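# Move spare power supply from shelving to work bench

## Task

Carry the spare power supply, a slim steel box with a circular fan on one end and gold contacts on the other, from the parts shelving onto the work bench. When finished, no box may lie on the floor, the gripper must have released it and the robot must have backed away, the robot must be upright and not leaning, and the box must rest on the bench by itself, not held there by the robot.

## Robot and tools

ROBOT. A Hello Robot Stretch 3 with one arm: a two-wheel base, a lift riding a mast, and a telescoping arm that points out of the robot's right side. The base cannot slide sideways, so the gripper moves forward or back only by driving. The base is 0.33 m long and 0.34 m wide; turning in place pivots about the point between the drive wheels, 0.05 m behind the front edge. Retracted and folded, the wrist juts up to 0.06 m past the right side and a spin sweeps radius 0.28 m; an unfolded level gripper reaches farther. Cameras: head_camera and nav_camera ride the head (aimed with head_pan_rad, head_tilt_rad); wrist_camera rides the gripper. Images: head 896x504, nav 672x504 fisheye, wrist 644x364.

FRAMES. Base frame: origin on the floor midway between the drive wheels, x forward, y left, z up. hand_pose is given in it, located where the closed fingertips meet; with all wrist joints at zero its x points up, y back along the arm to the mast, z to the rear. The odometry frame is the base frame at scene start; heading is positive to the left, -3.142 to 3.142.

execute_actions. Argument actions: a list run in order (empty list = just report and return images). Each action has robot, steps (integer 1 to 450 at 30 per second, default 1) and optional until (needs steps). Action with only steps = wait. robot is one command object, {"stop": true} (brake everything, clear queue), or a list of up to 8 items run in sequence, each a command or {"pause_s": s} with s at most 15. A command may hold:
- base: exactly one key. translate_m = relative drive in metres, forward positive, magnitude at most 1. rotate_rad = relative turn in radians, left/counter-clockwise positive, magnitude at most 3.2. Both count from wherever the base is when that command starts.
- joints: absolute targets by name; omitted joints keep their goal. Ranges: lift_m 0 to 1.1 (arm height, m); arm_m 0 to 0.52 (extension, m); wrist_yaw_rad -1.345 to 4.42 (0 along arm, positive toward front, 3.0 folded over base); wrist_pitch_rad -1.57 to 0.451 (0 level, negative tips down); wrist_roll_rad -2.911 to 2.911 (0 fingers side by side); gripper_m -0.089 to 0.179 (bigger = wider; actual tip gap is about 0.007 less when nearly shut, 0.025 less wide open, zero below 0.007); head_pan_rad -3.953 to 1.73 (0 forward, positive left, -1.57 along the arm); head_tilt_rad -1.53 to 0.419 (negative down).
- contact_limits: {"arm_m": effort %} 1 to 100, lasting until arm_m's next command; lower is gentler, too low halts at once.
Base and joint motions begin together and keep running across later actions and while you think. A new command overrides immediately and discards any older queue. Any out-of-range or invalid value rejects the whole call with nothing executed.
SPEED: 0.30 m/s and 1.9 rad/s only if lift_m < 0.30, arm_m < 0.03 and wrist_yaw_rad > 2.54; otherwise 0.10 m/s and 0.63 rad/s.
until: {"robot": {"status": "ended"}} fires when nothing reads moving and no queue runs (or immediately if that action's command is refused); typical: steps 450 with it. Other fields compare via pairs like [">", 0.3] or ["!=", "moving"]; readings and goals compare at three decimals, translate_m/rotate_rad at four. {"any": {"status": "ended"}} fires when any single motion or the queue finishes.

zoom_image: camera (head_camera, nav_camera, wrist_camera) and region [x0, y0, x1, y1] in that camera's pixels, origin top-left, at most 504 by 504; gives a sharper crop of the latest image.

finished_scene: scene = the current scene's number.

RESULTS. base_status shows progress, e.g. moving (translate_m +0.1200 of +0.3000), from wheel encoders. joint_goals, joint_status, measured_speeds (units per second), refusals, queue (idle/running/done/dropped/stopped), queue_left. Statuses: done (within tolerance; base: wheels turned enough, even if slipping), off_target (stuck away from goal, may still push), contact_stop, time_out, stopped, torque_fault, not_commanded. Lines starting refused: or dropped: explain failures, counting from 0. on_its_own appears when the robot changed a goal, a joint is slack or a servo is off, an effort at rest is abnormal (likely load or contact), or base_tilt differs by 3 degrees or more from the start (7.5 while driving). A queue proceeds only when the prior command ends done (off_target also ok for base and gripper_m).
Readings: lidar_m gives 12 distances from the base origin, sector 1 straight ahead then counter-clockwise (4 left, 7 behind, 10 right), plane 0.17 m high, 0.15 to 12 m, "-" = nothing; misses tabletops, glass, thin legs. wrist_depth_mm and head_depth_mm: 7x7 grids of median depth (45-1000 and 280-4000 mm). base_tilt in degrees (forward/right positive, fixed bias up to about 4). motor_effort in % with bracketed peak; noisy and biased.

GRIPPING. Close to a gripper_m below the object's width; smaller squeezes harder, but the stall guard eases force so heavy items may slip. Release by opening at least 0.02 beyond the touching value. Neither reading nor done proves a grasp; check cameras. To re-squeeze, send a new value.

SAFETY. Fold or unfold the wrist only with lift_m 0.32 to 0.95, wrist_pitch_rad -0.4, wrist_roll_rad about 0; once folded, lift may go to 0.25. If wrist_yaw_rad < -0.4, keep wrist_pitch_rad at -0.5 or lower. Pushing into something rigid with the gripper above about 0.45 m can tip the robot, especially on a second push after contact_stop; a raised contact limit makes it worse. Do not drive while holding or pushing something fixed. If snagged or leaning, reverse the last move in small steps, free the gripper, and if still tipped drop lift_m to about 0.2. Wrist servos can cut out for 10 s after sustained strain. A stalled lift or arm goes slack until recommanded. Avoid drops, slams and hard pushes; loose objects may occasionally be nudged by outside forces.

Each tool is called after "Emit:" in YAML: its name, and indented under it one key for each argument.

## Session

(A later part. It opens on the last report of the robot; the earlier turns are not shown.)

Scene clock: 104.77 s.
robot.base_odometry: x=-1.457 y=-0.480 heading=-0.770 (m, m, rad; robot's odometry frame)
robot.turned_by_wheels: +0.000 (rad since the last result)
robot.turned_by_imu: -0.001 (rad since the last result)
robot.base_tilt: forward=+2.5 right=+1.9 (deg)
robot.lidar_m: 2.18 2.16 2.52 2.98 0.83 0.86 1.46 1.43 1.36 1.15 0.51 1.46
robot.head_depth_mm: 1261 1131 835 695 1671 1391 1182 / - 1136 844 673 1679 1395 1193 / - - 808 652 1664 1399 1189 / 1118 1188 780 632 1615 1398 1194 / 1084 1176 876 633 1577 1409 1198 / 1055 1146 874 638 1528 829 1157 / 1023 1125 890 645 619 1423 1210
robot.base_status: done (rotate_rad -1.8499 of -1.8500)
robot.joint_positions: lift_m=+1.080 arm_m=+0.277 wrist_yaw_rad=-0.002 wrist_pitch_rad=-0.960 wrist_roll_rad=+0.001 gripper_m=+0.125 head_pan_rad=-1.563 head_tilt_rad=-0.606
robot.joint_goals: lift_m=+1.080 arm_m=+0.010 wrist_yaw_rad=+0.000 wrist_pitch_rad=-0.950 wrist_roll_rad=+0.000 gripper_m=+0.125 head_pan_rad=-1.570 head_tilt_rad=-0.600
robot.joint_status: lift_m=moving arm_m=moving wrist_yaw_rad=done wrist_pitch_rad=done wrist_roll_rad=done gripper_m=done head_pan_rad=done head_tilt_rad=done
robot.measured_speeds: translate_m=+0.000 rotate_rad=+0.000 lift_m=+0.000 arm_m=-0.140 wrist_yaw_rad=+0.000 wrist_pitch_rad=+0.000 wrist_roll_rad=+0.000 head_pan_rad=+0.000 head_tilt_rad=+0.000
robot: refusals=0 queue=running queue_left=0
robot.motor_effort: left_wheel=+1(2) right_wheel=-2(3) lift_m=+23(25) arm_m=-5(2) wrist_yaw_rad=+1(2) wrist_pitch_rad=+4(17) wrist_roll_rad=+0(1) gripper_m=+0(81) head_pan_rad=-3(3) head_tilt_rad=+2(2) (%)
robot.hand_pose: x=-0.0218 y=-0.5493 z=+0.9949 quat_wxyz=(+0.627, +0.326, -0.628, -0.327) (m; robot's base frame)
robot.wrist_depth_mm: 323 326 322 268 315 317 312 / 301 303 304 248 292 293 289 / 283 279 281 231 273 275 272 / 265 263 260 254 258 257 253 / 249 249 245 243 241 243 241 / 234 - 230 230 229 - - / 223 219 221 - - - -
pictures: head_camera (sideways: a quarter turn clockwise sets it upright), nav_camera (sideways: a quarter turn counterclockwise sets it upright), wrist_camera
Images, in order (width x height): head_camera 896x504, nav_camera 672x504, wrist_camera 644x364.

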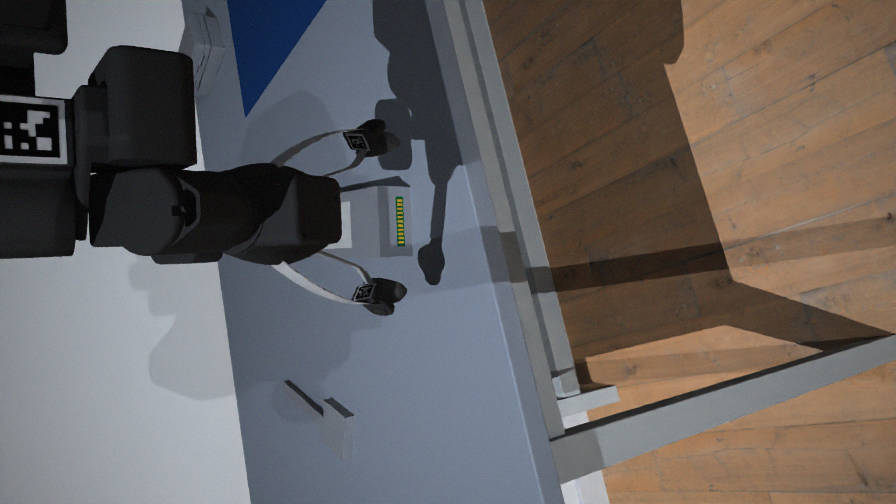

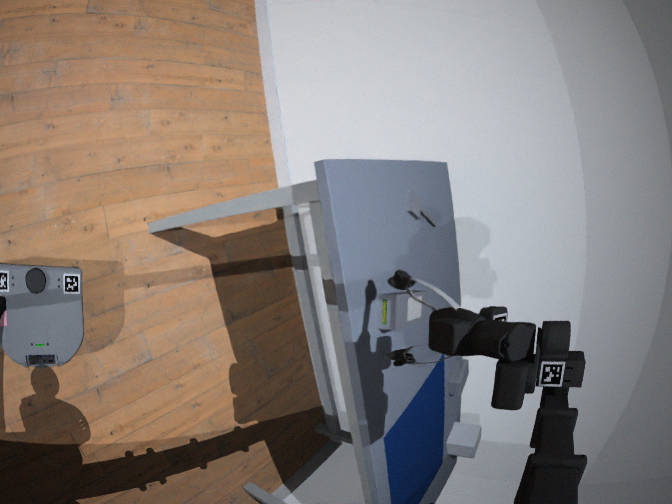

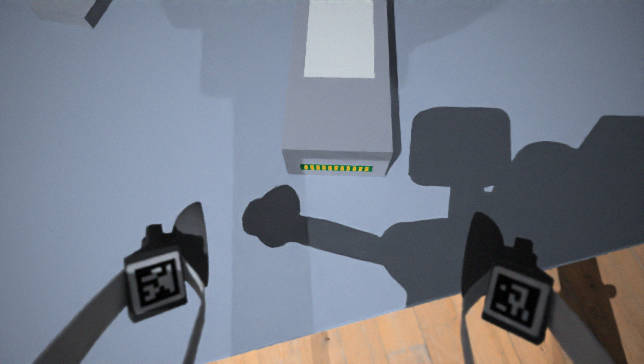

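Emit:
execute_actions:
  actions:
    - {"robot":{"base":{"rotate_rad":0.9},"joints":{"head_pan_rad":1.0,"head_tilt_rad":-0.3}},"steps":450,"until":{"robot":{"status":"ended"}}}

Scene clock: 110.23 s.
robot.base_odometry: x=-1.457 y=-0.480 heading=+0.130 (m, m, rad; robot's odometry frame)
robot.turned_by_wheels: +0.900 (rad since the last result)
robot.turned_by_imu: +0.900 (rad since the last result)
robot.base_tilt: forward=+2.5 right=+1.8 (deg)
robot.lidar_m: 2.34 2.81 0.99 0.83 1.19 1.55 1.42 1.18 0.51 1.37 2.01 2.16
robot.head_depth_mm: 2970 3185 3350 3495 2412 1784 1418 / 2988 3196 3410 3512 2432 1800 1425 / 2981 3178 3390 3315 2459 1825 1438 / 2943 3163 3373 3380 2472 1826 1447 / 2999 3143 3369 3241 2265 1763 1447 / 1419 1376 1338 1310 1272 1245 1211 / 968 952 935 920 898 917 988
robot.base_status: done (rotate_rad +0.8999 of +0.9000)
robot.joint_positions: lift_m=+1.080 arm_m=+0.010 wrist_yaw_rad=-0.002 wrist_pitch_rad=-0.960 wrist_roll_rad=+0.001 gripper_m=+0.125 head_pan_rad=+0.993 head_tilt_rad=-0.309
robot.joint_goals: lift_m=+1.080 arm_m=+0.010 wrist_yaw_rad=+0.000 wrist_pitch_rad=-0.950 wrist_roll_rad=+0.000 gripper_m=+0.125 head_pan_rad=+1.000 head_tilt_rad=-0.300
robot.joint_status: lift_m=done arm_m=done wrist_yaw_rad=done wrist_pitch_rad=done wrist_roll_rad=done gripper_m=done head_pan_rad=done head_tilt_rad=done
robot.measured_speeds: translate_m=+0.000 rotate_rad=+0.000 lift_m=+0.000 arm_m=+0.000 wrist_yaw_rad=+0.000 wrist_pitch_rad=+0.000 wrist_roll_rad=+0.000 head_pan_rad=+0.000 head_tilt_rad=+0.000
robot: refusals=0 queue=done queue_left=0
robot.motor_effort: left_wheel=-3(7) right_wheel=+2(3) lift_m=+22(21) arm_m=-3(0) wrist_yaw_rad=+1(2) wrist_pitch_rad=+4(4) wrist_roll_rad=+0(1) gripper_m=+0(0) head_pan_rad=+4(42) head_tilt_rad=+3(19) (%)
robot.hand_pose: x=-0.0218 y=-0.2826 z=+0.9949 quat_wxyz=(+0.627, +0.326, -0.628, -0.327) (m; robot's base frame)
robot.wrist_depth_mm: - - - - - - 312 / - - - - - - 291 / - - - - - 435 295 / - - - - - - - / - - - - - - - / - - - - - - - / - - - - - - -
pictures: head_camera (sideways: a quarter turn clockwise sets it upright), nav_camera (sideways: a quarter turn counterclockwise sets it upright), wrist_camera
Images, in order (width x height): head_camera 896x504, nav_camera 672x504, wrist_camera 644x364.

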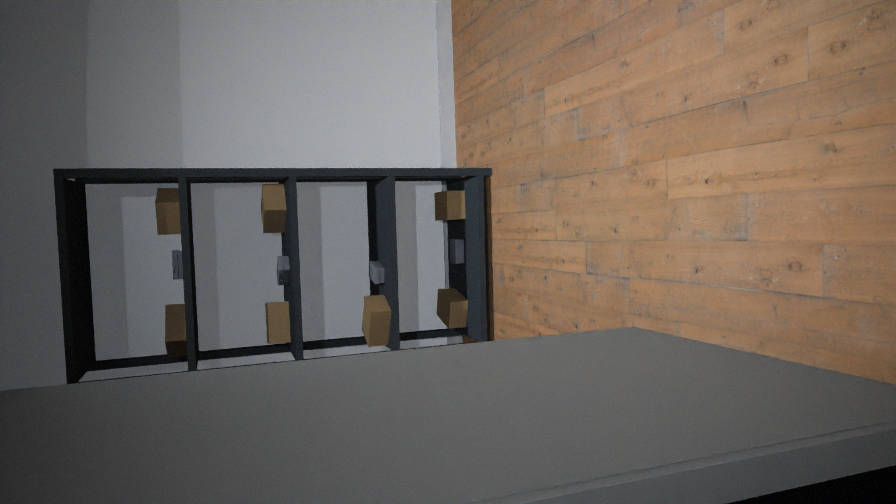

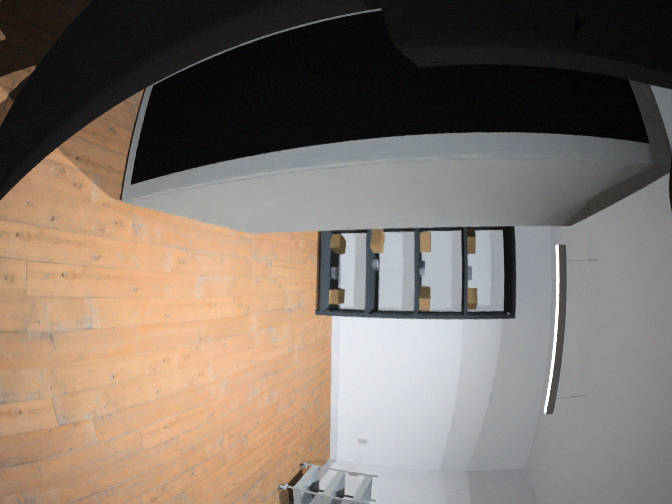

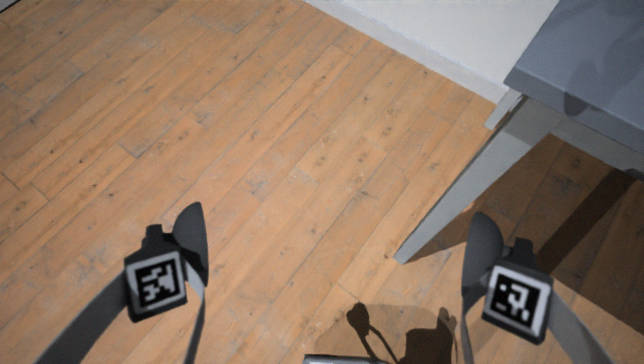

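Emit:
finished_scene:
  scene: 2

The scene is finished: the task was done.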